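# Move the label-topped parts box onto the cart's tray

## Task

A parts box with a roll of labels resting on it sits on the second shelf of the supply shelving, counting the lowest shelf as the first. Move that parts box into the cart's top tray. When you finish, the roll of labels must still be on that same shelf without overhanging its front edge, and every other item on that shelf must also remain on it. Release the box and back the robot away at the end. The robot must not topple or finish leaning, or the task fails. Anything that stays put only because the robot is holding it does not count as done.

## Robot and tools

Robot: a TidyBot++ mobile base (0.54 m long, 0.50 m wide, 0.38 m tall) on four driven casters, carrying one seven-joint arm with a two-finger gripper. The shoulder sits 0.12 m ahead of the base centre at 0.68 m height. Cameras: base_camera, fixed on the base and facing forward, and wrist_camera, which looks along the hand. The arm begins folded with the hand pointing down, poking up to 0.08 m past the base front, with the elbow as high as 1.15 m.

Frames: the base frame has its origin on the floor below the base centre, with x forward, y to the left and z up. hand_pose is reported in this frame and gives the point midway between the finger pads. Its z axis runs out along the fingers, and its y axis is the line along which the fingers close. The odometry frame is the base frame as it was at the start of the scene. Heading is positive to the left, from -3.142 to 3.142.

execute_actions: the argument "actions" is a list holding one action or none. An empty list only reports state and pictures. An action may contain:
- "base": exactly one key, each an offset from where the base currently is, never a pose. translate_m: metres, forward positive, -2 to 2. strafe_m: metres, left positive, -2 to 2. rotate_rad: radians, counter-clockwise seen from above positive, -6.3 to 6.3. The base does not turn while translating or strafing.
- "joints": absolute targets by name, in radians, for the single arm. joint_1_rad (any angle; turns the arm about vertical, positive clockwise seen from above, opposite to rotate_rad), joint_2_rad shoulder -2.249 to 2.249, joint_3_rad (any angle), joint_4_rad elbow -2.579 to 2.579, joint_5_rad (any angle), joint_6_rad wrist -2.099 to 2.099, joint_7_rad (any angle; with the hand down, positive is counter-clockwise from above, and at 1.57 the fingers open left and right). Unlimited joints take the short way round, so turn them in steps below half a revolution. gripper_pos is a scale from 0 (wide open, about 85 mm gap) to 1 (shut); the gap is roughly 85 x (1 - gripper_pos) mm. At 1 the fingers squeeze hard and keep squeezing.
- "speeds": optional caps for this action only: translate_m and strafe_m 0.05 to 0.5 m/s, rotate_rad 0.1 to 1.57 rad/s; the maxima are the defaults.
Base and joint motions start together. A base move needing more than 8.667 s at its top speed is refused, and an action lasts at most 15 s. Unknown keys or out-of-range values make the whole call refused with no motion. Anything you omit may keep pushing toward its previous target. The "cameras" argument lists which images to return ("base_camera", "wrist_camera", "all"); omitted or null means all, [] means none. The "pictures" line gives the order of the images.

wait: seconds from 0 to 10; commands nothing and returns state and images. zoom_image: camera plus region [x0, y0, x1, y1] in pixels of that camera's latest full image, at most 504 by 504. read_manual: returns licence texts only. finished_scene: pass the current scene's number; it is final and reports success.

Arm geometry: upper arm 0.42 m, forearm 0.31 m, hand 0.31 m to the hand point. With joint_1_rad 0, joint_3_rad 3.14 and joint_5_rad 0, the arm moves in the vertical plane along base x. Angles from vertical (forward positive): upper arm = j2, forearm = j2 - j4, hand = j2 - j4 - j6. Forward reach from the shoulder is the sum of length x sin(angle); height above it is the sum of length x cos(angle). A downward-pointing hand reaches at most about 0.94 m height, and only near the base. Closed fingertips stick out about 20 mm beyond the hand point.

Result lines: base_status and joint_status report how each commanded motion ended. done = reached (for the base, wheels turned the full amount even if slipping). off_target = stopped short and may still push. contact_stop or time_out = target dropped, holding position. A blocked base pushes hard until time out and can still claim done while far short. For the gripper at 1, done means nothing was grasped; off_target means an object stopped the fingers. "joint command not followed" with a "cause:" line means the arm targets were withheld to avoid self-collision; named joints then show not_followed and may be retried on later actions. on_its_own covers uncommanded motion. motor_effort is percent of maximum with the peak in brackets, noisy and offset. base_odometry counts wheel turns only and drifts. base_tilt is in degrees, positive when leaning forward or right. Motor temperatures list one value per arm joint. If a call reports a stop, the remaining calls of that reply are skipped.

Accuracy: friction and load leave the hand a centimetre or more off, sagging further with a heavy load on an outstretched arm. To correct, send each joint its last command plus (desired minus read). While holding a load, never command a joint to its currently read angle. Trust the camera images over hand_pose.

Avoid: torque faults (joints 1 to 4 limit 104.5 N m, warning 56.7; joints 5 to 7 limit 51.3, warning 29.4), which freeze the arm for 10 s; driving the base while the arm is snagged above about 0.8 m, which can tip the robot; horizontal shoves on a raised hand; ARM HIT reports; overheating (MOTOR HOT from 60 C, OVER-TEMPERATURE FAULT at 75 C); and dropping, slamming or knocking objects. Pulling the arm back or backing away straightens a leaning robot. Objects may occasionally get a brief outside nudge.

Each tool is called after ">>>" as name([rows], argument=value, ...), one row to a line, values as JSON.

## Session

>>> execute_actions([
  {"joints": {"joint_6_rad": 0.56}},
])

Scene clock: 1.70 s.
Motor temperatures (°C, as the motors report them): [27 28 24 27 32 36 36]
base_odometry: x=+0.000 y=+0.000 heading=+0.000 (m, m, rad; odometry frame)
base_tilt: forward=-0.9 right=-0.2 (deg)
base_status: not commanded
joint_positions: joint_1_rad=+0.031 joint_2_rad=-0.392 joint_3_rad=+3.137 joint_4_rad=-2.557 joint_5_rad=-0.016 joint_6_rad=+0.547 joint_7_rad=+1.527 gripper_pos=+0.000
joint_status: all done
motor_effort: joint_1_rad=+0(0) joint_2_rad=-5(6) joint_3_rad=-1(0) joint_4_rad=+20(20) joint_5_rad=+0(0) joint_6_rad=+9(9) joint_7_rad=+1(1) (%)
hand_pose: x=+0.5296 y=-0.0119 z=+0.8802 quat_wxyz=(-0.007, +0.723, -0.033, +0.690) (m; base frame)
pictures: base_camera, wrist_camera
Images, in order (width x height): base_camera 644x364, wrist_camera 644x476.

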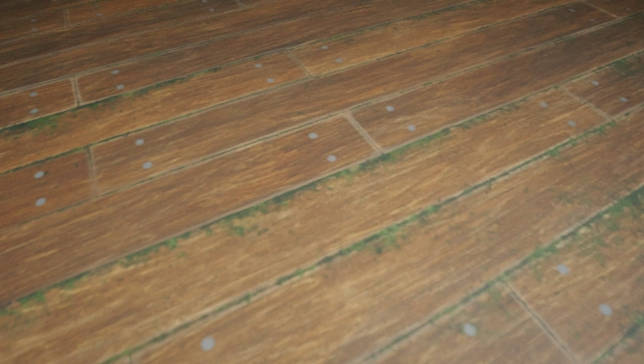

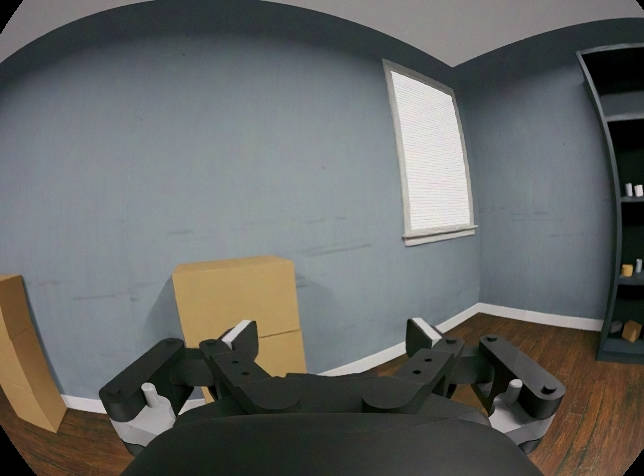

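>>> execute_actions([
  {"base": {"rotate_rad": -1.15}},
], cameras=["wrist_camera"])

Scene clock: 3.87 s.
Motor temperatures (°C, as the motors report them): [27 28 24 27 32 36 36]
base_odometry: x=+0.000 y=+0.000 heading=-1.149 (m, m, rad; odometry frame)
base_tilt: forward=-0.9 right=-0.2 (deg)
base_status: done
joint_positions: joint_1_rad=+0.031 joint_2_rad=-0.392 joint_3_rad=+3.137 joint_4_rad=-2.557 joint_5_rad=-0.016 joint_6_rad=+0.547 joint_7_rad=+1.527 gripper_pos=+0.000
joint_status: not commanded
motor_effort: joint_1_rad=+0(1) joint_2_rad=-5(6) joint_3_rad=+0(2) joint_4_rad=+19(20) joint_5_rad=+0(1) joint_6_rad=+10(9) joint_7_rad=+1(1) (%)
hand_pose: x=+0.5296 y=-0.0119 z=+0.8802 quat_wxyz=(-0.007, +0.723, -0.033, +0.690) (m; base frame)
pictures: wrist_camera
Images, in order (width x height): wrist_camera 644x476.

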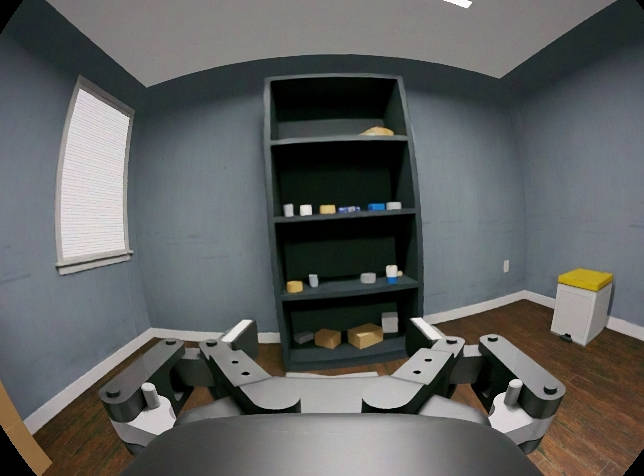

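>>> zoom_image(camera="wrist_camera", region=[260, 190, 440, 370])

Region (260, 190, 440, 370) of wrist_camera's 644x476 image, scaled by 2.800.

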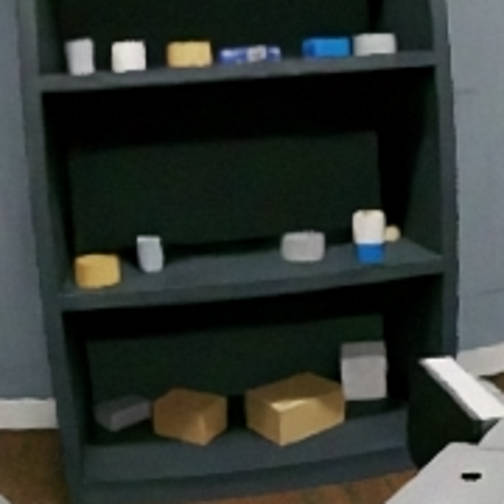

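>>> execute_actions([
  {"base": {"translate_m": 0.9}},
])

Scene clock: 7.60 s.
Motor temperatures (°C, as the motors report them): [27 28 24 27 32 36 36]
base_odometry: x=+0.367 y=-0.822 heading=-1.150 (m, m, rad; odometry frame)
base_tilt: forward=-0.9 right=-0.2 (deg)
base_status: done
joint_positions: joint_1_rad=+0.031 joint_2_rad=-0.392 joint_3_rad=+3.137 joint_4_rad=-2.557 joint_5_rad=-0.016 joint_6_rad=+0.547 joint_7_rad=+1.527 gripper_pos=+0.000
joint_status: not commanded
motor_effort: joint_1_rad=+0(0) joint_2_rad=-5(8) joint_3_rad=+0(1) joint_4_rad=+20(20) joint_5_rad=+0(0) joint_6_rad=+9(10) joint_7_rad=+1(1) (%)
hand_pose: x=+0.5295 y=-0.0119 z=+0.8803 quat_wxyz=(-0.007, +0.723, -0.033, +0.690) (m; base frame)
pictures: base_camera, wrist_camera
Images, in order (width x height): base_camera 644x364, wrist_camera 644x476.

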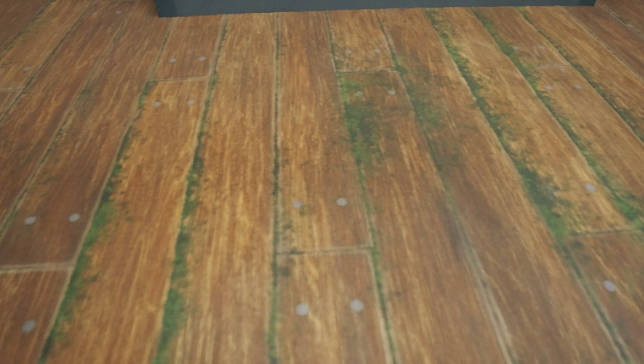

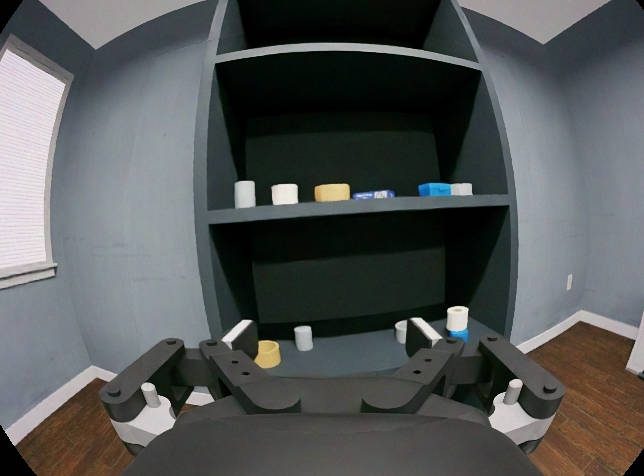

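>>> execute_actions([
  {"base": {"rotate_rad": 0.09}},
])

Scene clock: 13.53 s.
Motor temperatures (°C, as the motors report them): [27 28 24 27 32 36 36]
base_odometry: x=+0.368 y=-0.822 heading=-1.060 (m, m, rad; odometry frame)
base_tilt: forward=-0.9 right=-0.2 (deg)
base_status: done
joint_positions: joint_1_rad=+0.031 joint_2_rad=-0.392 joint_3_rad=+3.137 joint_4_rad=-2.557 joint_5_rad=-0.016 joint_6_rad=+0.547 joint_7_rad=+1.527 gripper_pos=+0.000
joint_status: not commanded
motor_effort: joint_1_rad=+0(1) joint_2_rad=-5(6) joint_3_rad=+0(1) joint_4_rad=+20(20) joint_5_rad=+0(1) joint_6_rad=+9(9) joint_7_rad=+1(1) (%)
hand_pose: x=+0.5295 y=-0.0119 z=+0.8803 quat_wxyz=(-0.007, +0.723, -0.033, +0.690) (m; base frame)
pictures: base_camera, wrist_camera
Images, in order (width x height): base_camera 644x364, wrist_camera 644x476.

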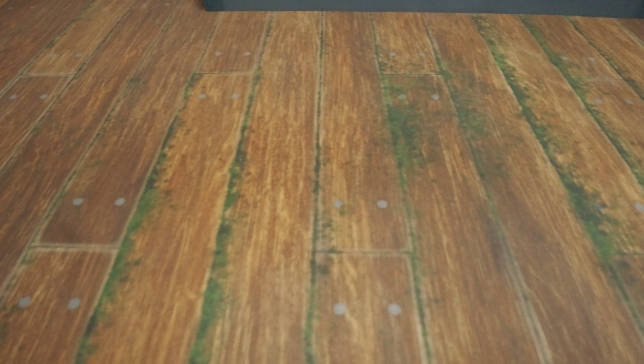

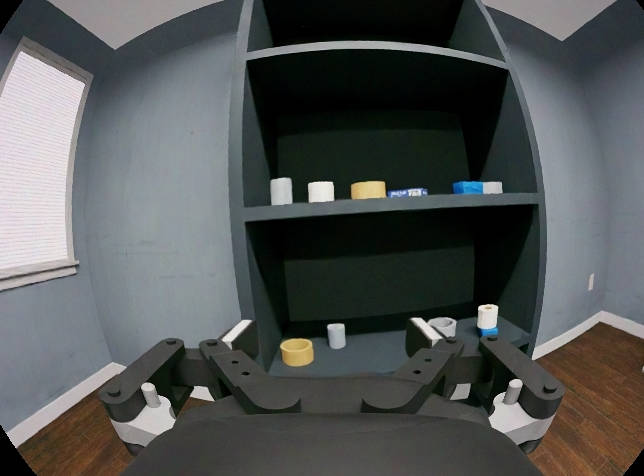

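>>> execute_actions([
  {"base": {"strafe_m": -0.45}, "speeds": {"strafe_m": 0.3}, "joints": {"joint_1_rad": -0.017, "joint_2_rad": 0.96, "joint_3_rad": 3.14, "joint_4_rad": -1.803, "joint_5_rad": 0.0, "joint_6_rad": 1.27, "joint_7_rad": 1.6}},
], cameras=["wrist_camera"])

Scene clock: 16.57 s.
Motor temperatures (°C, as the motors report them): [27 28 24 27 32 36 36]
base_odometry: x=-0.025 y=-1.042 heading=-1.059 (m, m, rad; odometry frame)
base_tilt: forward=-0.9 right=-0.2 (deg)
base_status: done
joint_positions: joint_1_rad=-0.007 joint_2_rad=+0.953 joint_3_rad=+3.137 joint_4_rad=-1.827 joint_5_rad=-0.016 joint_6_rad=+1.235 joint_7_rad=+1.559 gripper_pos=+0.000
joint_status: all done
motor_effort: joint_1_rad=+0(2) joint_2_rad=-43(45) joint_3_rad=-1(1) joint_4_rad=+12(20) joint_5_rad=+0(1) joint_6_rad=+9(9) joint_7_rad=+1(2) (%)
hand_pose: x=+0.8842 y=+0.0039 z=+0.6395 quat_wxyz=(-0.005, +0.698, -0.009, +0.716) (m; base frame)
pictures: wrist_camera
Images, in order (width x height): wrist_camera 644x476.

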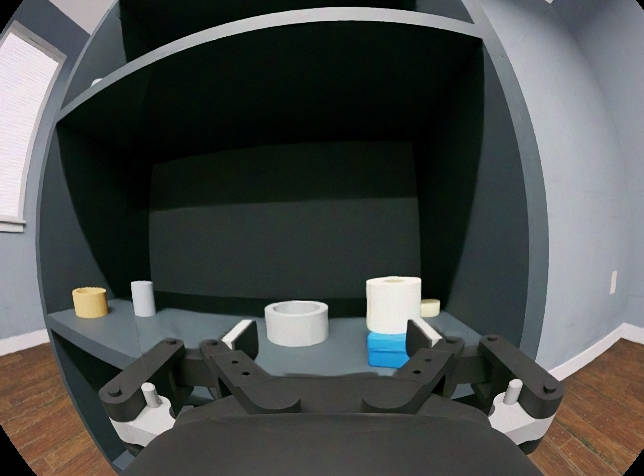

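>>> execute_actions([
  {"base": {"strafe_m": -0.073}, "speeds": {"strafe_m": 0.1}},
], cameras=["wrist_camera"])

Scene clock: 18.07 s.
Motor temperatures (°C, as the motors report them): [27 28 24 27 32 36 36]
base_odometry: x=-0.089 y=-1.078 heading=-1.059 (m, m, rad; odometry frame)
base_tilt: forward=-0.9 right=-0.2 (deg)
base_status: done
joint_positions: joint_1_rad=-0.013 joint_2_rad=+0.953 joint_3_rad=+3.137 joint_4_rad=-1.827 joint_5_rad=-0.016 joint_6_rad=+1.236 joint_7_rad=+1.559 gripper_pos=+0.000
joint_status: not commanded
motor_effort: joint_1_rad=+0(3) joint_2_rad=-43(46) joint_3_rad=+0(3) joint_4_rad=+12(12) joint_5_rad=+0(1) joint_6_rad=+9(10) joint_7_rad=+1(1) (%)
hand_pose: x=+0.8843 y=+0.0090 z=+0.6399 quat_wxyz=(-0.008, +0.698, -0.007, +0.716) (m; base frame)
pictures: wrist_camera
Images, in order (width x height): wrist_camera 644x476.

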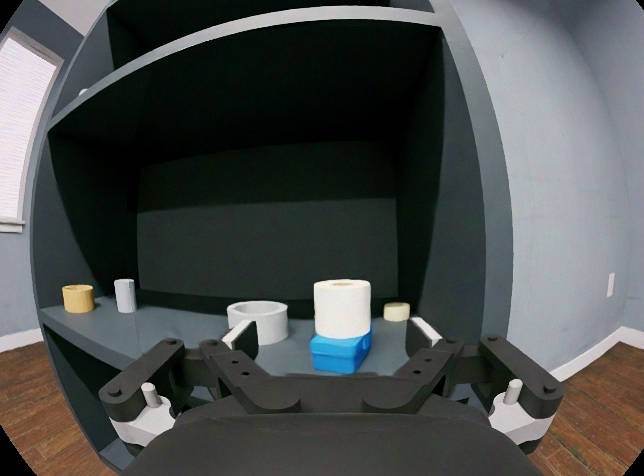

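>>> execute_actions([
  {"base": {"strafe_m": -0.013}, "speeds": {"strafe_m": 0.05}},
], cameras=[])

>>> execute_actions([
  {"base": {"translate_m": 0.15}, "speeds": {"translate_m": 0.1}},
], cameras=["wrist_camera"])

Scene clock: 19.50 s.
Motor temperatures (°C, as the motors report them): [27 28 24 27 32 36 36]
base_odometry: x=-0.100 y=-1.085 heading=-1.059 (m, m, rad; odometry frame)
base_tilt: forward=-0.9 right=-0.2 (deg)
base_status: done
joint_positions: joint_1_rad=-0.013 joint_2_rad=+0.953 joint_3_rad=+3.137 joint_4_rad=-1.827 joint_5_rad=-0.016 joint_6_rad=+1.236 joint_7_rad=+1.559 gripper_pos=+0.000
joint_status: not commanded
motor_effort: joint_1_rad=+0(3) joint_2_rad=-43(46) joint_3_rad=-2(2) joint_4_rad=+12(11) joint_5_rad=+0(1) joint_6_rad=+9(10) joint_7_rad=+1(1) (%)
hand_pose: x=+0.8843 y=+0.0090 z=+0.6401 quat_wxyz=(-0.008, +0.697, -0.007, +0.717) (m; base frame)
pictures: none
No camera images: the call's "cameras" was empty. Leave "cameras" out to get every camera's image.

Scene clock: 21.57 s.
Motor temperatures (°C, as the motors report them): [27 28 24 27 32 36 36]
base_odometry: x=-0.027 y=-1.216 heading=-1.059 (m, m, rad; odometry frame)
base_tilt: forward=-0.9 right=-0.2 (deg)
base_status: done
joint_positions: joint_1_rad=-0.013 joint_2_rad=+0.953 joint_3_rad=+3.137 joint_4_rad=-1.822 joint_5_rad=-0.016 joint_6_rad=+1.238 joint_7_rad=+1.559 gripper_pos=+0.000
joint_status: not commanded
motor_effort: joint_1_rad=+0(1) joint_2_rad=-43(47) joint_3_rad=-2(1) joint_4_rad=+12(14) joint_5_rad=+0(0) joint_6_rad=+10(10) joint_7_rad=+1(1) (%)
hand_pose: x=+0.8856 y=+0.0090 z=+0.6423 quat_wxyz=(-0.008, +0.695, -0.007, +0.719) (m; base frame)
pictures: wrist_camera
Images, in order (width x height): wrist_camera 644x476.

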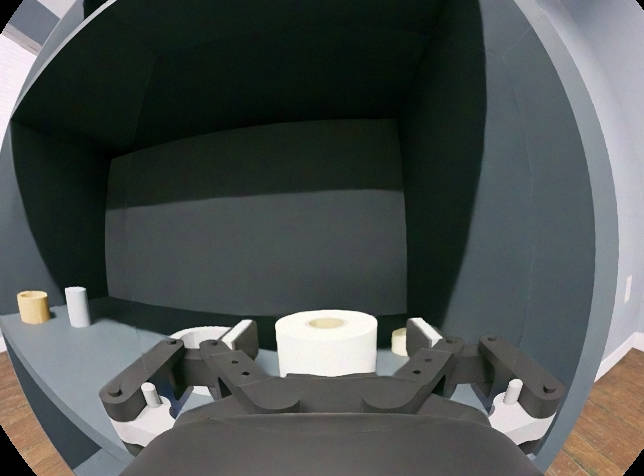

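>>> execute_actions([
  {"base": {"translate_m": 0.035}, "speeds": {"translate_m": 0.05}},
], cameras=["wrist_camera"])

Scene clock: 22.97 s.
Motor temperatures (°C, as the motors report them): [27 28 24 27 32 36 36]
base_odometry: x=-0.010 y=-1.247 heading=-1.060 (m, m, rad; odometry frame)
base_tilt: forward=-0.8 right=-0.2 (deg)
base_status: done
joint_positions: joint_1_rad=-0.014 joint_2_rad=+0.953 joint_3_rad=+3.137 joint_4_rad=-1.822 joint_5_rad=-0.016 joint_6_rad=+1.238 joint_7_rad=+1.559 gripper_pos=+0.000
joint_status: not commanded
motor_effort: joint_1_rad=+0(3) joint_2_rad=-43(45) joint_3_rad=-1(3) joint_4_rad=+11(13) joint_5_rad=+0(1) joint_6_rad=+9(10) joint_7_rad=+1(1) (%)
hand_pose: x=+0.8858 y=+0.0091 z=+0.6425 quat_wxyz=(-0.008, +0.695, -0.007, +0.719) (m; base frame)
pictures: wrist_camera
Images, in order (width x height): wrist_camera 644x476.

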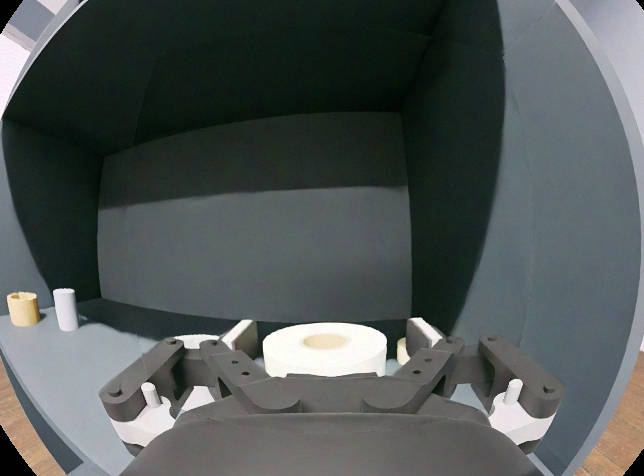

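>>> execute_actions([
  {"joints": {"gripper_pos": 1.0}},
], cameras=["wrist_camera"])

Scene clock: 24.20 s.
Motor temperatures (°C, as the motors report them): [27 28 24 27 32 36 36]
base_odometry: x=-0.010 y=-1.247 heading=-1.060 (m, m, rad; odometry frame)
base_tilt: forward=-0.9 right=-0.2 (deg)
base_status: not commanded
joint_positions: joint_1_rad=-0.014 joint_2_rad=+0.953 joint_3_rad=+3.137 joint_4_rad=-1.822 joint_5_rad=-0.016 joint_6_rad=+1.238 joint_7_rad=+1.559 gripper_pos=+0.290
joint_status: gripper_pos off_target (ended at +0.290, target +1.000)
motor_effort: joint_1_rad=+0(1) joint_2_rad=-44(44) joint_3_rad=-1(2) joint_4_rad=+12(12) joint_5_rad=+0(1) joint_6_rad=+9(9) joint_7_rad=+1(1) (%)
hand_pose: x=+0.8858 y=+0.0091 z=+0.6425 quat_wxyz=(-0.008, +0.695, -0.007, +0.719) (m; base frame)
pictures: wrist_camera
Images, in order (width x height): wrist_camera 644x476.

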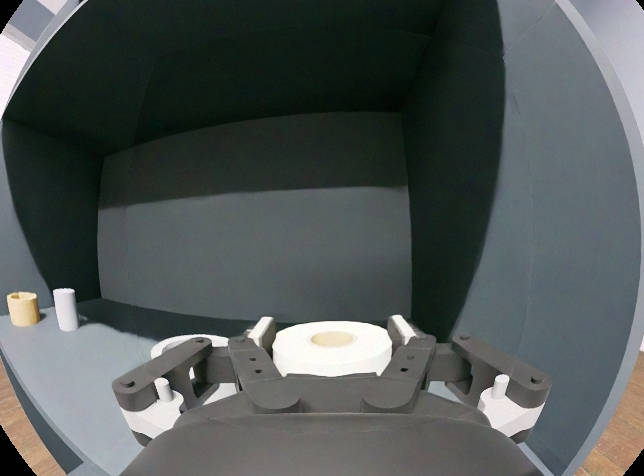

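>>> execute_actions([
  {"joints": {"joint_2_rad": 0.88}},
], cameras=["wrist_camera"])

Scene clock: 26.43 s.
Motor temperatures (°C, as the motors report them): [27 28 24 27 32 36 36]
base_odometry: x=-0.010 y=-1.247 heading=-1.060 (m, m, rad; odometry frame)
base_tilt: forward=-0.9 right=-0.2 (deg)
base_status: not commanded
joint_positions: joint_1_rad=-0.014 joint_2_rad=+0.898 joint_3_rad=+3.137 joint_4_rad=-1.822 joint_5_rad=-0.016 joint_6_rad=+1.238 joint_7_rad=+1.559 gripper_pos=+0.290
joint_status: all done
motor_effort: joint_1_rad=+0(0) joint_2_rad=-46(48) joint_3_rad=-1(1) joint_4_rad=+14(13) joint_5_rad=+0(0) joint_6_rad=+11(11) joint_7_rad=+1(1) (%)
hand_pose: x=+0.8868 y=+0.0091 z=+0.6846 quat_wxyz=(-0.008, +0.675, -0.007, +0.738) (m; base frame)
pictures: wrist_camera
Images, in order (width x height): wrist_camera 644x476.

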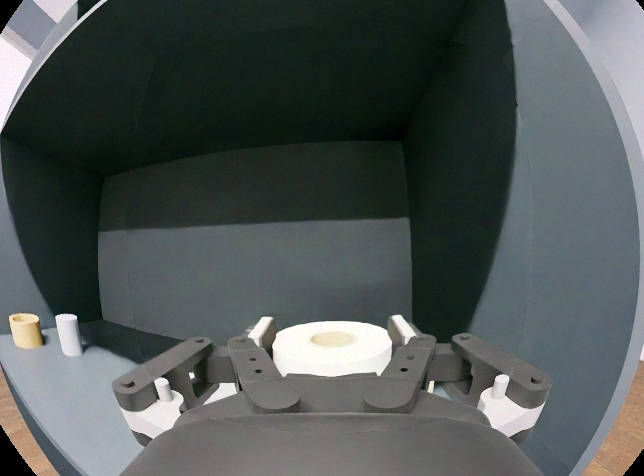

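>>> execute_actions([
  {"base": {"strafe_m": 0.29}, "speeds": {"strafe_m": 0.15}},
], cameras=["wrist_camera"])

Scene clock: 29.43 s.
Motor temperatures (°C, as the motors report them): [27 28 24 27 32 36 36]
base_odometry: x=+0.244 y=-1.105 heading=-1.060 (m, m, rad; odometry frame)
base_tilt: forward=-0.9 right=-0.2 (deg)
base_status: done
joint_positions: joint_1_rad=-0.020 joint_2_rad=+0.898 joint_3_rad=+3.137 joint_4_rad=-1.822 joint_5_rad=-0.016 joint_6_rad=+1.238 joint_7_rad=+1.559 gripper_pos=+0.290
joint_status: not commanded
motor_effort: joint_1_rad=+0(3) joint_2_rad=-46(46) joint_3_rad=-1(3) joint_4_rad=+14(14) joint_5_rad=+0(1) joint_6_rad=+10(11) joint_7_rad=+1(1) (%)
hand_pose: x=+0.8867 y=+0.0139 z=+0.6846 quat_wxyz=(-0.011, +0.675, -0.005, +0.738) (m; base frame)
pictures: wrist_camera
Images, in order (width x height): wrist_camera 644x476.

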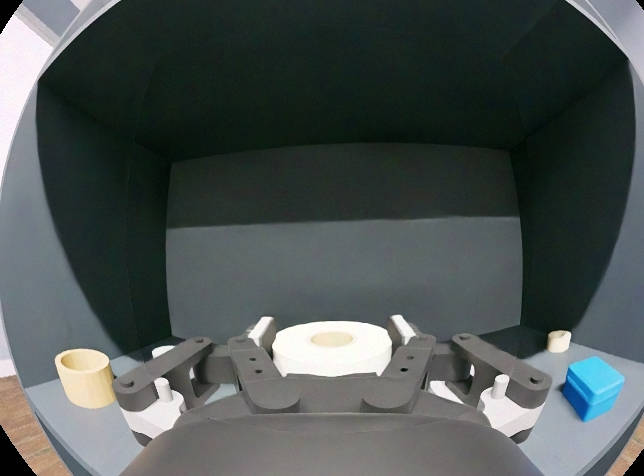

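>>> execute_actions([
  {"joints": {"joint_2_rad": 0.985}},
], cameras=[])

Scene clock: 30.60 s.
Motor temperatures (°C, as the motors report them): [27 28 24 27 32 36 36]
base_odometry: x=+0.244 y=-1.105 heading=-1.060 (m, m, rad; odometry frame)
base_tilt: forward=-0.9 right=-0.2 (deg)
base_status: not commanded
joint_positions: joint_1_rad=-0.020 joint_2_rad=+0.998 joint_3_rad=+3.137 joint_4_rad=-1.822 joint_5_rad=-0.016 joint_6_rad=+1.238 joint_7_rad=+1.559 gripper_pos=+0.290
joint_status: all done
motor_effort: joint_1_rad=+0(1) joint_2_rad=-46(49) joint_3_rad=-1(2) joint_4_rad=+12(14) joint_5_rad=+0(0) joint_6_rad=+10(12) joint_7_rad=+1(2) (%)
hand_pose: x=+0.8832 y=+0.0138 z=+0.6081 quat_wxyz=(-0.010, +0.711, -0.005, +0.703) (m; base frame)
pictures: none
No camera images: the call's "cameras" was empty. Leave "cameras" out to get every camera's image.

>>> execute_actions([
  {"joints": {"joint_2_rad": 1.0}},
], cameras=[])

Scene clock: 32.60 s.
Motor temperatures (°C, as the motors report them): [27 28 24 27 32 36 36]
base_odometry: x=+0.244 y=-1.105 heading=-1.060 (m, m, rad; odometry frame)
base_tilt: forward=-0.9 right=-0.2 (deg)
base_status: not commanded
joint_positions: joint_1_rad=-0.020 joint_2_rad=+1.002 joint_3_rad=+3.137 joint_4_rad=-1.822 joint_5_rad=-0.016 joint_6_rad=+1.238 joint_7_rad=+1.559 gripper_pos=+0.290
joint_status: all done
motor_effort: joint_1_rad=+0(0) joint_2_rad=-46(47) joint_3_rad=-2(2) joint_4_rad=+12(12) joint_5_rad=+0(0) joint_6_rad=+10(11) joint_7_rad=+0(2) (%)
hand_pose: x=+0.8829 y=+0.0138 z=+0.6053 quat_wxyz=(-0.010, +0.712, -0.005, +0.702) (m; base frame)
pictures: none
No camera images: the call's "cameras" was empty. Leave "cameras" out to get every camera's image.

>>> execute_actions([
  {"joints": {"joint_2_rad": 1.015}},
], cameras=["wrist_camera"])

Scene clock: 33.27 s.
Motor temperatures (°C, as the motors report them): [27 28 24 27 32 36 36]
base_odometry: x=+0.244 y=-1.105 heading=-1.060 (m, m, rad; odometry frame)
base_tilt: forward=-0.9 right=-0.2 (deg)
base_status: not commanded
joint_positions: joint_1_rad=-0.020 joint_2_rad=+1.004 joint_3_rad=+3.137 joint_4_rad=-1.821 joint_5_rad=-0.016 joint_6_rad=+1.240 joint_7_rad=+1.559 gripper_pos=+0.290
joint_status: all done
motor_effort: joint_1_rad=+0(0) joint_2_rad=-44(46) joint_3_rad=+0(1) joint_4_rad=+11(12) joint_5_rad=+0(0) joint_6_rad=+9(11) joint_7_rad=+1(2) (%)
hand_pose: x=+0.8829 y=+0.0138 z=+0.6042 quat_wxyz=(-0.010, +0.712, -0.005, +0.702) (m; base frame)
pictures: wrist_camera
Images, in order (width x height): wrist_camera 644x476.

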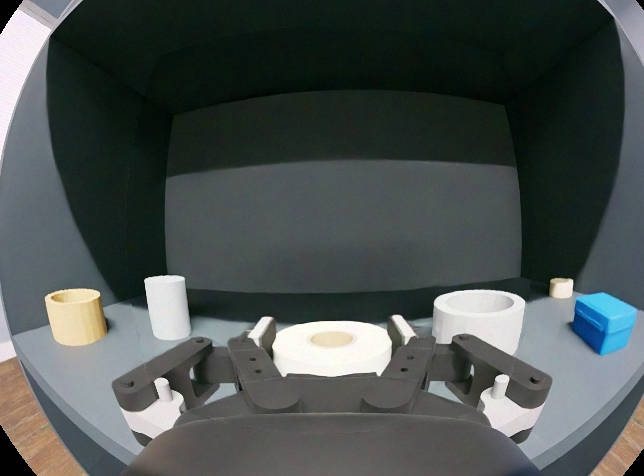

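>>> execute_actions([
  {"joints": {"gripper_pos": 0.0, "joint_2_rad": 1.0}},
], cameras=[])

>>> execute_actions([
  {"base": {"translate_m": -0.25}, "speeds": {"translate_m": 0.15}},
], cameras=["wrist_camera"])

Scene clock: 34.53 s.
Motor temperatures (°C, as the motors report them): [27 28 24 27 32 36 36]
base_odometry: x=+0.244 y=-1.105 heading=-1.060 (m, m, rad; odometry frame)
base_tilt: forward=-0.9 right=-0.2 (deg)
base_status: not commanded
joint_positions: joint_1_rad=-0.020 joint_2_rad=+1.004 joint_3_rad=+3.137 joint_4_rad=-1.821 joint_5_rad=-0.016 joint_6_rad=+1.240 joint_7_rad=+1.559 gripper_pos=+0.000
joint_status: all done
motor_effort: joint_1_rad=+0(0) joint_2_rad=-44(46) joint_3_rad=-1(1) joint_4_rad=+11(12) joint_5_rad=+0(0) joint_6_rad=+9(10) joint_7_rad=+1(1) (%)
hand_pose: x=+0.8829 y=+0.0138 z=+0.6044 quat_wxyz=(-0.010, +0.712, -0.005, +0.702) (m; base frame)
pictures: none
No camera images: the call's "cameras" was empty. Leave "cameras" out to get every camera's image.

Scene clock: 36.87 s.
Motor temperatures (°C, as the motors report them): [27 28 24 27 32 36 36]
base_odometry: x=+0.121 y=-0.887 heading=-1.060 (m, m, rad; odometry frame)
base_tilt: forward=-0.9 right=-0.2 (deg)
base_status: done
joint_positions: joint_1_rad=-0.020 joint_2_rad=+1.004 joint_3_rad=+3.137 joint_4_rad=-1.820 joint_5_rad=-0.016 joint_6_rad=+1.240 joint_7_rad=+1.559 gripper_pos=+0.000
joint_status: not commanded
motor_effort: joint_1_rad=+0(1) joint_2_rad=-44(46) joint_3_rad=-2(2) joint_4_rad=+11(13) joint_5_rad=+0(0) joint_6_rad=+10(9) joint_7_rad=+2(1) (%)
hand_pose: x=+0.8833 y=+0.0138 z=+0.6049 quat_wxyz=(-0.010, +0.712, -0.005, +0.702) (m; base frame)
pictures: wrist_camera
Images, in order (width x height): wrist_camera 644x476.

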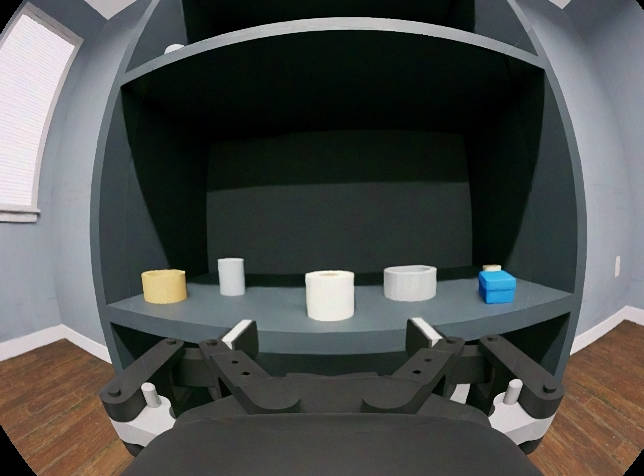

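>>> execute_actions([
  {"base": {"strafe_m": -0.29}, "speeds": {"strafe_m": 0.25}, "joints": {"joint_6_rad": 0.3}},
], cameras=[])

>>> execute_actions([
  {"joints": {"joint_2_rad": 0.689, "joint_4_rad": -1.333, "joint_6_rad": -0.334, "gripper_pos": 0.0}},
], cameras=["wrist_camera"])

Scene clock: 39.27 s.
Motor temperatures (°C, as the motors report them): [27 28 24 27 32 36 36]
base_odometry: x=-0.132 y=-1.029 heading=-1.060 (m, m, rad; odometry frame)
base_tilt: forward=-0.9 right=-0.2 (deg)
base_status: done
joint_positions: joint_1_rad=-0.014 joint_2_rad=+1.001 joint_3_rad=+3.137 joint_4_rad=-1.816 joint_5_rad=-0.016 joint_6_rad=+0.313 joint_7_rad=+1.559 gripper_pos=+0.000
joint_status: all done
motor_effort: joint_1_rad=+0(4) joint_2_rad=-42(44) joint_3_rad=-1(3) joint_4_rad=+9(12) joint_5_rad=+0(1) joint_6_rad=+5(8) joint_7_rad=+1(2) (%)
hand_pose: x=+0.7585 y=+0.0116 z=+0.3606 quat_wxyz=(-0.006, +0.950, -0.006, +0.313) (m; base frame)
pictures: none
No camera images: the call's "cameras" was empty. Leave "cameras" out to get every camera's image.

Scene clock: 41.07 s.
Motor temperatures (°C, as the motors report them): [27 28 24 27 32 36 36]
base_odometry: x=-0.132 y=-1.029 heading=-1.060 (m, m, rad; odometry frame)
base_tilt: forward=-0.9 right=-0.2 (deg)
base_status: not commanded
joint_positions: joint_1_rad=-0.014 joint_2_rad=+0.687 joint_3_rad=+3.137 joint_4_rad=-1.348 joint_5_rad=-0.016 joint_6_rad=-0.299 joint_7_rad=+1.559 gripper_pos=+0.000
joint_status: all done
motor_effort: joint_1_rad=+0(0) joint_2_rad=-44(47) joint_3_rad=+0(2) joint_4_rad=+18(19) joint_5_rad=+0(0) joint_6_rad=+6(7) joint_7_rad=+1(1) (%)
hand_pose: x=+0.8917 y=+0.0165 z=+0.6515 quat_wxyz=(-0.012, +0.920, -0.004, +0.393) (m; base frame)
pictures: wrist_camera
Images, in order (width x height): wrist_camera 644x476.

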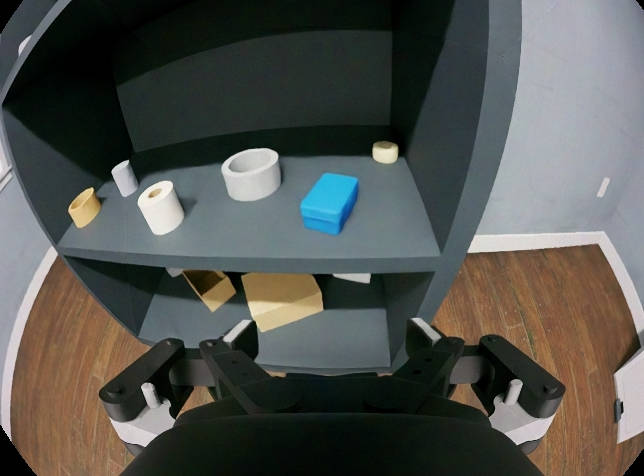

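>>> zoom_image(camera="wrist_camera", region=[250, 130, 410, 260])

Region (250, 130, 410, 260) of wrist_camera's 644x476 image, scaled by 3.150; it fills the top 410 rows of this view, and the rest is white.

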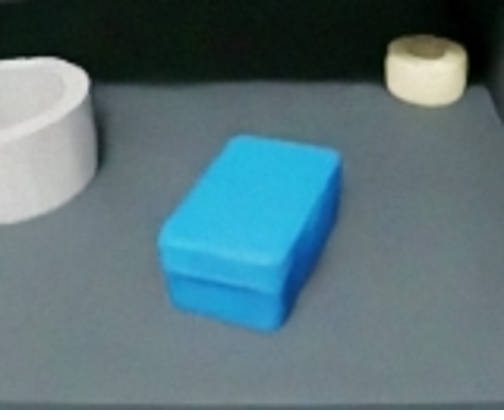

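>>> execute_actions([
  {"base": {"strafe_m": 0.26}, "speeds": {"strafe_m": 0.25}, "joints": {"joint_1_rad": 0.32}},
], cameras=["wrist_camera"])

Scene clock: 44.90 s.
Motor temperatures (°C, as the motors report them): [27 28 24 27 32 36 36]
base_odometry: x=+0.095 y=-0.901 heading=-1.060 (m, m, rad; odometry frame)
base_tilt: forward=-0.9 right=-0.2 (deg)
base_status: done
joint_positions: joint_1_rad=+0.314 joint_2_rad=+0.687 joint_3_rad=+3.137 joint_4_rad=-1.347 joint_5_rad=-0.016 joint_6_rad=-0.303 joint_7_rad=+1.559 gripper_pos=+0.000
joint_status: all done
motor_effort: joint_1_rad=+0(4) joint_2_rad=-44(47) joint_3_rad=-2(3) joint_4_rad=+18(20) joint_5_rad=+0(1) joint_6_rad=+7(7) joint_7_rad=+1(1) (%)
hand_pose: x=+0.8552 y=-0.2338 z=+0.6511 quat_wxyz=(+0.052, +0.907, -0.154, +0.388) (m; base frame)
pictures: wrist_camera
Images, in order (width x height): wrist_camera 644x476.

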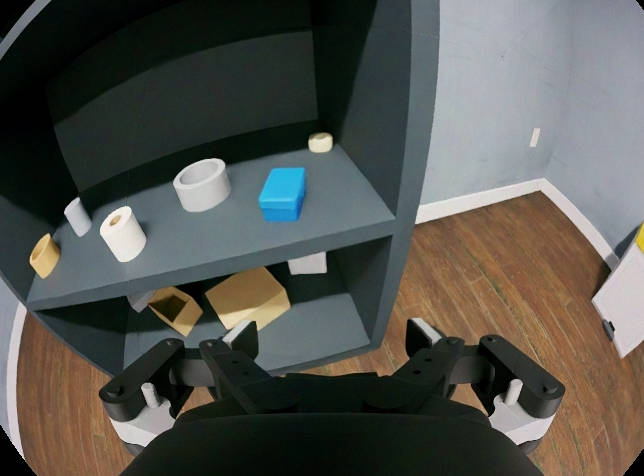

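>>> execute_actions([
  {"base": {"translate_m": 0.27}, "speeds": {"translate_m": 0.12}},
], cameras=["wrist_camera"])

Scene clock: 47.97 s.
Motor temperatures (°C, as the motors report them): [27 28 24 27 32 36 36]
base_odometry: x=+0.227 y=-1.137 heading=-1.059 (m, m, rad; odometry frame)
base_tilt: forward=-0.9 right=-0.2 (deg)
base_status: done
joint_positions: joint_1_rad=+0.315 joint_2_rad=+0.687 joint_3_rad=+3.137 joint_4_rad=-1.347 joint_5_rad=-0.016 joint_6_rad=-0.304 joint_7_rad=+1.559 gripper_pos=+0.000
joint_status: not commanded
motor_effort: joint_1_rad=+0(2) joint_2_rad=-45(46) joint_3_rad=-1(2) joint_4_rad=+19(20) joint_5_rad=+0(0) joint_6_rad=+6(7) joint_7_rad=+1(1) (%)
hand_pose: x=+0.8550 y=-0.2340 z=+0.6510 quat_wxyz=(+0.052, +0.907, -0.155, +0.388) (m; base frame)
pictures: wrist_camera
Images, in order (width x height): wrist_camera 644x476.

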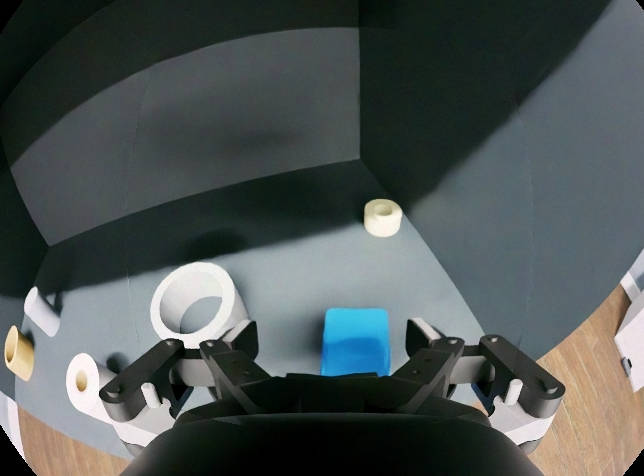

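>>> execute_actions([
  {"base": {"strafe_m": -0.021}, "speeds": {"strafe_m": 0.05}},
], cameras=[])

>>> execute_actions([
  {"base": {"translate_m": 0.012}, "speeds": {"translate_m": 0.05}},
], cameras=["wrist_camera"])

Scene clock: 49.30 s.
Motor temperatures (°C, as the motors report them): [27 29 24 27 32 36 36]
base_odometry: x=+0.209 y=-1.147 heading=-1.059 (m, m, rad; odometry frame)
base_tilt: forward=-0.9 right=-0.2 (deg)
base_status: done
joint_positions: joint_1_rad=+0.316 joint_2_rad=+0.687 joint_3_rad=+3.137 joint_4_rad=-1.347 joint_5_rad=-0.016 joint_6_rad=-0.304 joint_7_rad=+1.559 gripper_pos=+0.000
joint_status: not commanded
motor_effort: joint_1_rad=+0(4) joint_2_rad=-44(45) joint_3_rad=+0(2) joint_4_rad=+19(19) joint_5_rad=+0(0) joint_6_rad=+7(7) joint_7_rad=+1(1) (%)
hand_pose: x=+0.8547 y=-0.2350 z=+0.6510 quat_wxyz=(+0.053, +0.907, -0.155, +0.388) (m; base frame)
pictures: none
No camera images: the call's "cameras" was empty. Leave "cameras" out to get every camera's image.

Scene clock: 50.00 s.
Motor temperatures (°C, as the motors report them): [27 29 24 27 32 36 36]
base_odometry: x=+0.215 y=-1.158 heading=-1.059 (m, m, rad; odometry frame)
base_tilt: forward=-0.9 right=-0.2 (deg)
base_status: done
joint_positions: joint_1_rad=+0.317 joint_2_rad=+0.687 joint_3_rad=+3.137 joint_4_rad=-1.347 joint_5_rad=-0.016 joint_6_rad=-0.304 joint_7_rad=+1.559 gripper_pos=+0.000
joint_status: not commanded
motor_effort: joint_1_rad=-1(3) joint_2_rad=-45(47) joint_3_rad=-1(2) joint_4_rad=+19(21) joint_5_rad=+0(0) joint_6_rad=+7(8) joint_7_rad=+1(0) (%)
hand_pose: x=+0.8545 y=-0.2353 z=+0.6508 quat_wxyz=(+0.053, +0.907, -0.155, +0.388) (m; base frame)
pictures: wrist_camera
Images, in order (width x height): wrist_camera 644x476.

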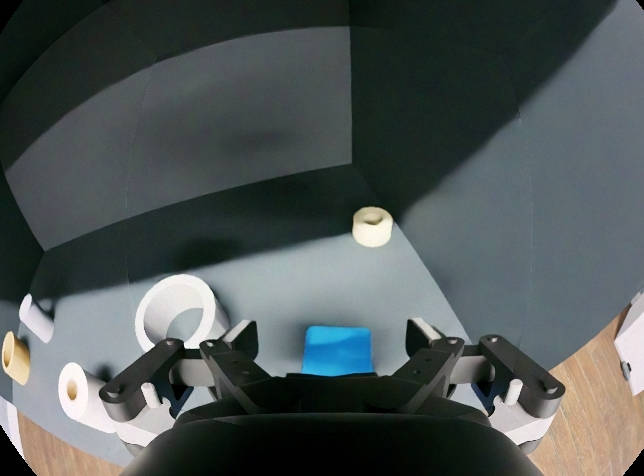

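>>> execute_actions([
  {"joints": {"joint_2_rad": 0.755, "joint_4_rad": -1.385, "joint_6_rad": -0.22}},
], cameras=["wrist_camera"])

Scene clock: 51.20 s.
Motor temperatures (°C, as the motors report them): [27 29 24 27 32 36 36]
base_odometry: x=+0.215 y=-1.158 heading=-1.059 (m, m, rad; odometry frame)
base_tilt: forward=-0.8 right=-0.2 (deg)
base_status: not commanded
joint_positions: joint_1_rad=+0.317 joint_2_rad=+0.752 joint_3_rad=+3.137 joint_4_rad=-1.369 joint_5_rad=-0.016 joint_6_rad=-0.253 joint_7_rad=+1.559 gripper_pos=+0.000
joint_status: all done
motor_effort: joint_1_rad=+0(0) joint_2_rad=-45(48) joint_3_rad=-2(1) joint_4_rad=+18(19) joint_5_rad=+0(0) joint_6_rad=+7(6) joint_7_rad=+1(0) (%)
hand_pose: x=+0.8538 y=-0.2353 z=+0.6008 quat_wxyz=(+0.050, +0.914, -0.157, +0.371) (m; base frame)
pictures: wrist_camera
Images, in order (width x height): wrist_camera 644x476.

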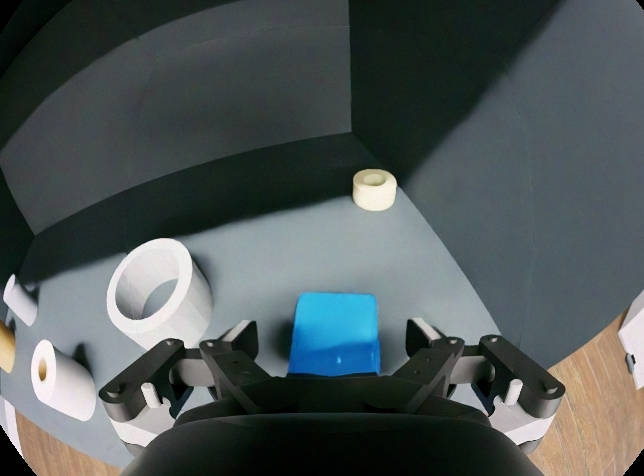

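>>> execute_actions([
  {"joints": {"joint_2_rad": 0.79}},
], cameras=["wrist_camera"])

Scene clock: 52.13 s.
Motor temperatures (°C, as the motors report them): [27 29 24 27 32 36 36]
base_odometry: x=+0.215 y=-1.158 heading=-1.059 (m, m, rad; odometry frame)
base_tilt: forward=-0.9 right=-0.1 (deg)
base_status: not commanded
joint_positions: joint_1_rad=+0.317 joint_2_rad=+0.780 joint_3_rad=+3.137 joint_4_rad=-1.369 joint_5_rad=-0.016 joint_6_rad=-0.253 joint_7_rad=+1.559 gripper_pos=+0.000
joint_status: all done
motor_effort: joint_1_rad=+0(0) joint_2_rad=-46(47) joint_3_rad=-1(1) joint_4_rad=+18(18) joint_5_rad=+0(0) joint_6_rad=+6(6) joint_7_rad=+1(1) (%)
hand_pose: x=+0.8513 y=-0.2345 z=+0.5795 quat_wxyz=(+0.048, +0.919, -0.158, +0.358) (m; base frame)
pictures: wrist_camera
Images, in order (width x height): wrist_camera 644x476.

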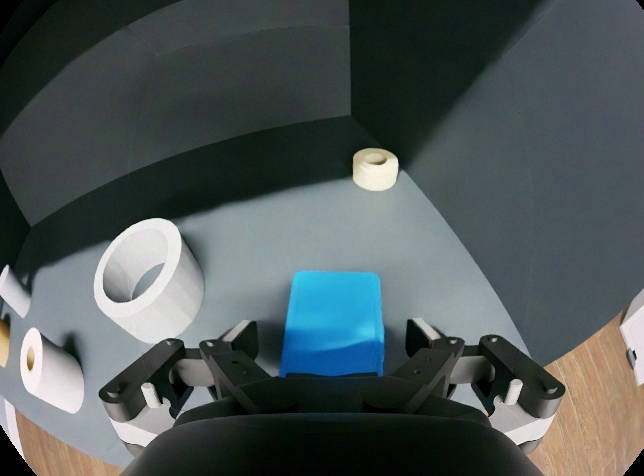

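z is 0.58, similar to the height that worked last time. Closing the gripper.

>>> execute_actions([
  {"joints": {"gripper_pos": 1.0}},
], cameras=["wrist_camera"])

Scene clock: 53.33 s.
Motor temperatures (°C, as the motors report them): [27 29 24 27 32 36 36]
base_odometry: x=+0.215 y=-1.158 heading=-1.059 (m, m, rad; odometry frame)
base_tilt: forward=-0.9 right=-0.2 (deg)
base_status: not commanded
joint_positions: joint_1_rad=+0.317 joint_2_rad=+0.779 joint_3_rad=+3.137 joint_4_rad=-1.369 joint_5_rad=-0.016 joint_6_rad=-0.249 joint_7_rad=+1.559 gripper_pos=+0.415
joint_status: gripper_pos off_target (ended at +0.415, target +1.000)
motor_effort: joint_1_rad=+0(0) joint_2_rad=-43(48) joint_3_rad=-2(1) joint_4_rad=+17(18) joint_5_rad=+0(0) joint_6_rad=+5(6) joint_7_rad=+2(1) (%)
hand_pose: x=+0.8522 y=-0.2348 z=+0.5807 quat_wxyz=(+0.049, +0.918, -0.158, +0.360) (m; base frame)
pictures: wrist_camera
Images, in order (width x height): wrist_camera 644x476.

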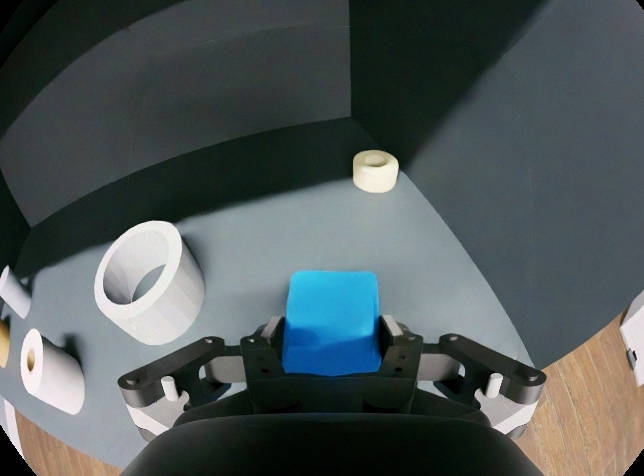

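The gripper has the box (0.415). Lifting it now.

>>> execute_actions([
  {"joints": {"joint_2_rad": 0.7}},
], cameras=["wrist_camera"])

Scene clock: 54.47 s.
Motor temperatures (°C, as the motors report them): [27 29 24 27 32 36 36]
base_odometry: x=+0.215 y=-1.158 heading=-1.059 (m, m, rad; odometry frame)
base_tilt: forward=-0.8 right=-0.2 (deg)
base_status: not commanded
joint_positions: joint_1_rad=+0.317 joint_2_rad=+0.709 joint_3_rad=+3.137 joint_4_rad=-1.374 joint_5_rad=-0.016 joint_6_rad=-0.249 joint_7_rad=+1.559 gripper_pos=+0.415
joint_status: all done
motor_effort: joint_1_rad=+0(0) joint_2_rad=-45(50) joint_3_rad=-1(1) joint_4_rad=+19(20) joint_5_rad=+0(0) joint_6_rad=+7(7) joint_7_rad=+2(1) (%)
hand_pose: x=+0.8555 y=-0.2359 z=+0.6326 quat_wxyz=(+0.053, +0.906, -0.155, +0.390) (m; base frame)
pictures: wrist_camera
Images, in order (width x height): wrist_camera 644x476.

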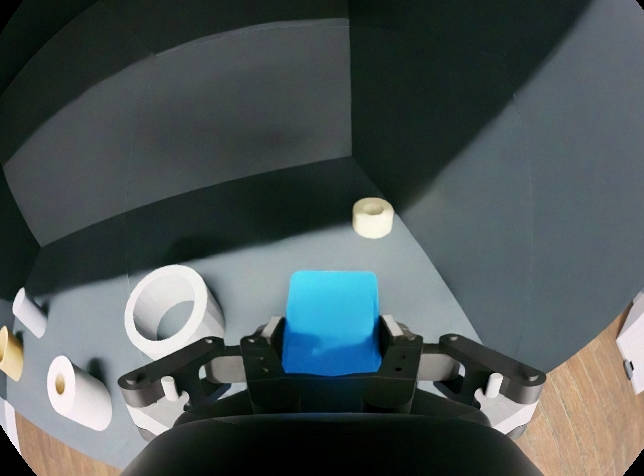

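>>> execute_actions([
  {"base": {"translate_m": -0.45}, "speeds": {"translate_m": 0.25}},
], cameras=["wrist_camera"])

Scene clock: 57.23 s.
Motor temperatures (°C, as the motors report them): [27 29 24 27 32 36 36]
base_odometry: x=-0.006 y=-0.765 heading=-1.059 (m, m, rad; odometry frame)
base_tilt: forward=-0.9 right=-0.2 (deg)
base_status: done
joint_positions: joint_1_rad=+0.317 joint_2_rad=+0.709 joint_3_rad=+3.137 joint_4_rad=-1.374 joint_5_rad=-0.016 joint_6_rad=-0.249 joint_7_rad=+1.559 gripper_pos=+0.415
joint_status: not commanded
motor_effort: joint_1_rad=+0(4) joint_2_rad=-45(48) joint_3_rad=-1(3) joint_4_rad=+19(20) joint_5_rad=+0(1) joint_6_rad=+7(7) joint_7_rad=+1(1) (%)
hand_pose: x=+0.8554 y=-0.2363 z=+0.6326 quat_wxyz=(+0.053, +0.906, -0.156, +0.390) (m; base frame)
pictures: wrist_camera
Images, in order (width x height): wrist_camera 644x476.

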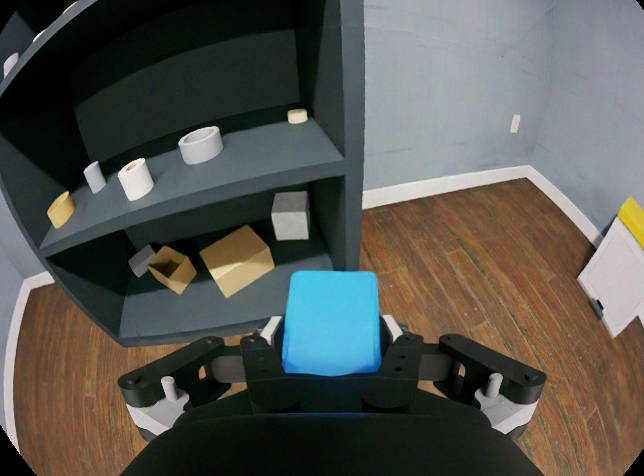

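>>> execute_actions([
  {"joints": {"joint_1_rad": -0.01, "joint_2_rad": 0.19, "joint_4_rad": -1.147, "joint_6_rad": -0.955}},
], cameras=[])

>>> execute_actions([
  {"base": {"rotate_rad": -1.571}, "speeds": {"rotate_rad": 1.0}},
], cameras=["wrist_camera"])

Scene clock: 59.43 s.
Motor temperatures (°C, as the motors report them): [27 29 24 27 32 36 36]
base_odometry: x=-0.006 y=-0.765 heading=-1.059 (m, m, rad; odometry frame)
base_tilt: forward=-0.9 right=-0.2 (deg)
base_status: not commanded
joint_positions: joint_1_rad=+0.000 joint_2_rad=+0.188 joint_3_rad=+3.137 joint_4_rad=-1.165 joint_5_rad=-0.016 joint_6_rad=-0.925 joint_7_rad=+1.559 gripper_pos=+0.415
joint_status: all done
motor_effort: joint_1_rad=+0(3) joint_2_rad=-29(49) joint_3_rad=-1(3) joint_4_rad=+21(22) joint_5_rad=-1(0) joint_6_rad=+8(8) joint_7_rad=+1(1) (%)
hand_pose: x=+0.7411 y=+0.0072 z=+0.9608 quat_wxyz=(-0.011, +0.908, -0.005, +0.418) (m; base frame)
pictures: none
No camera images: the call's "cameras" was empty. Leave "cameras" out to get every camera's image.

Scene clock: 62.10 s.
Motor temperatures (°C, as the motors report them): [27 29 24 27 32 36 36]
base_odometry: x=-0.006 y=-0.765 heading=-2.630 (m, m, rad; odometry frame)
base_tilt: forward=-0.9 right=-0.2 (deg)
base_status: done
joint_positions: joint_1_rad=-0.006 joint_2_rad=+0.188 joint_3_rad=+3.137 joint_4_rad=-1.165 joint_5_rad=-0.016 joint_6_rad=-0.925 joint_7_rad=+1.559 gripper_pos=+0.415
joint_status: not commanded
motor_effort: joint_1_rad=+0(3) joint_2_rad=-30(31) joint_3_rad=-1(4) joint_4_rad=+21(21) joint_5_rad=+0(2) joint_6_rad=+7(7) joint_7_rad=+1(1) (%)
hand_pose: x=+0.7411 y=+0.0113 z=+0.9607 quat_wxyz=(-0.013, +0.908, -0.003, +0.418) (m; base frame)
pictures: wrist_camera
Images, in order (width x height): wrist_camera 644x476.

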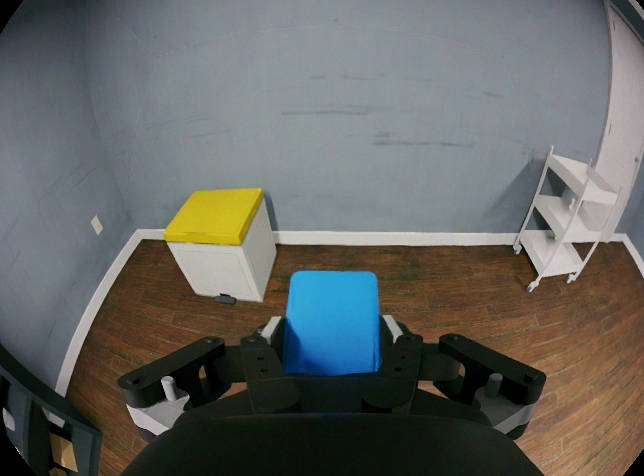

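>>> execute_actions([
  {"base": {"strafe_m": -1.1}, "speeds": {"strafe_m": 0.4}},
], cameras=["wrist_camera"])

Scene clock: 66.57 s.
Motor temperatures (°C, as the motors report them): [27 29 24 27 32 36 36]
base_odometry: x=-0.543 y=+0.194 heading=-2.631 (m, m, rad; odometry frame)
base_tilt: forward=-0.9 right=-0.2 (deg)
base_status: done
joint_positions: joint_1_rad=-0.008 joint_2_rad=+0.188 joint_3_rad=+3.137 joint_4_rad=-1.165 joint_5_rad=-0.016 joint_6_rad=-0.925 joint_7_rad=+1.559 gripper_pos=+0.415
joint_status: not commanded
motor_effort: joint_1_rad=-1(3) joint_2_rad=-29(31) joint_3_rad=+0(1) joint_4_rad=+21(22) joint_5_rad=+0(1) joint_6_rad=+8(7) joint_7_rad=+1(2) (%)
hand_pose: x=+0.7410 y=+0.0126 z=+0.9607 quat_wxyz=(-0.013, +0.908, -0.002, +0.418) (m; base frame)
pictures: wrist_camera
Images, in order (width x height): wrist_camera 644x476.

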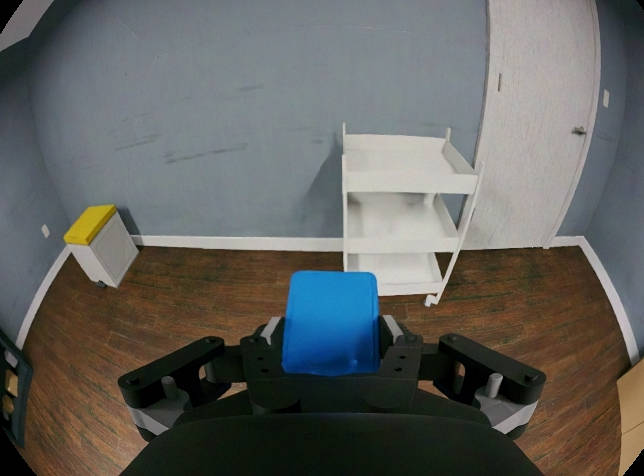

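>>> execute_actions([
  {"base": {"strafe_m": -0.26}, "speeds": {"strafe_m": 0.2}},
], cameras=["wrist_camera"])

Scene clock: 68.80 s.
Motor temperatures (°C, as the motors report them): [27 29 24 27 32 36 36]
base_odometry: x=-0.670 y=+0.421 heading=-2.632 (m, m, rad; odometry frame)
base_tilt: forward=-0.9 right=-0.2 (deg)
base_status: done
joint_positions: joint_1_rad=-0.008 joint_2_rad=+0.188 joint_3_rad=+3.137 joint_4_rad=-1.165 joint_5_rad=-0.016 joint_6_rad=-0.925 joint_7_rad=+1.559 gripper_pos=+0.415
joint_status: not commanded
motor_effort: joint_1_rad=-1(3) joint_2_rad=-29(30) joint_3_rad=-1(3) joint_4_rad=+21(21) joint_5_rad=+0(1) joint_6_rad=+7(7) joint_7_rad=+1(1) (%)
hand_pose: x=+0.7410 y=+0.0127 z=+0.9607 quat_wxyz=(-0.013, +0.908, -0.001, +0.418) (m; base frame)
pictures: wrist_camera
Images, in order (width x height): wrist_camera 644x476.

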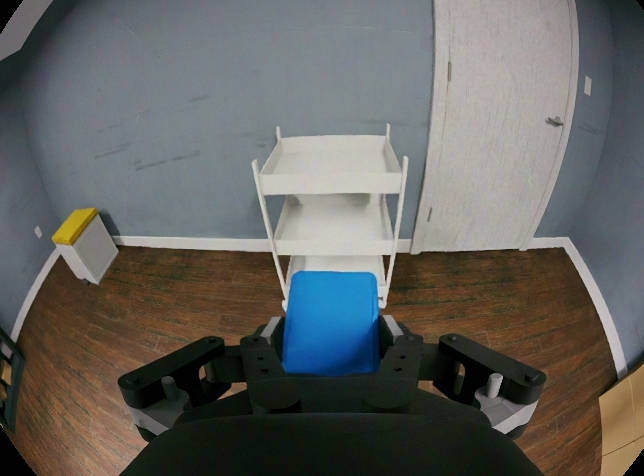

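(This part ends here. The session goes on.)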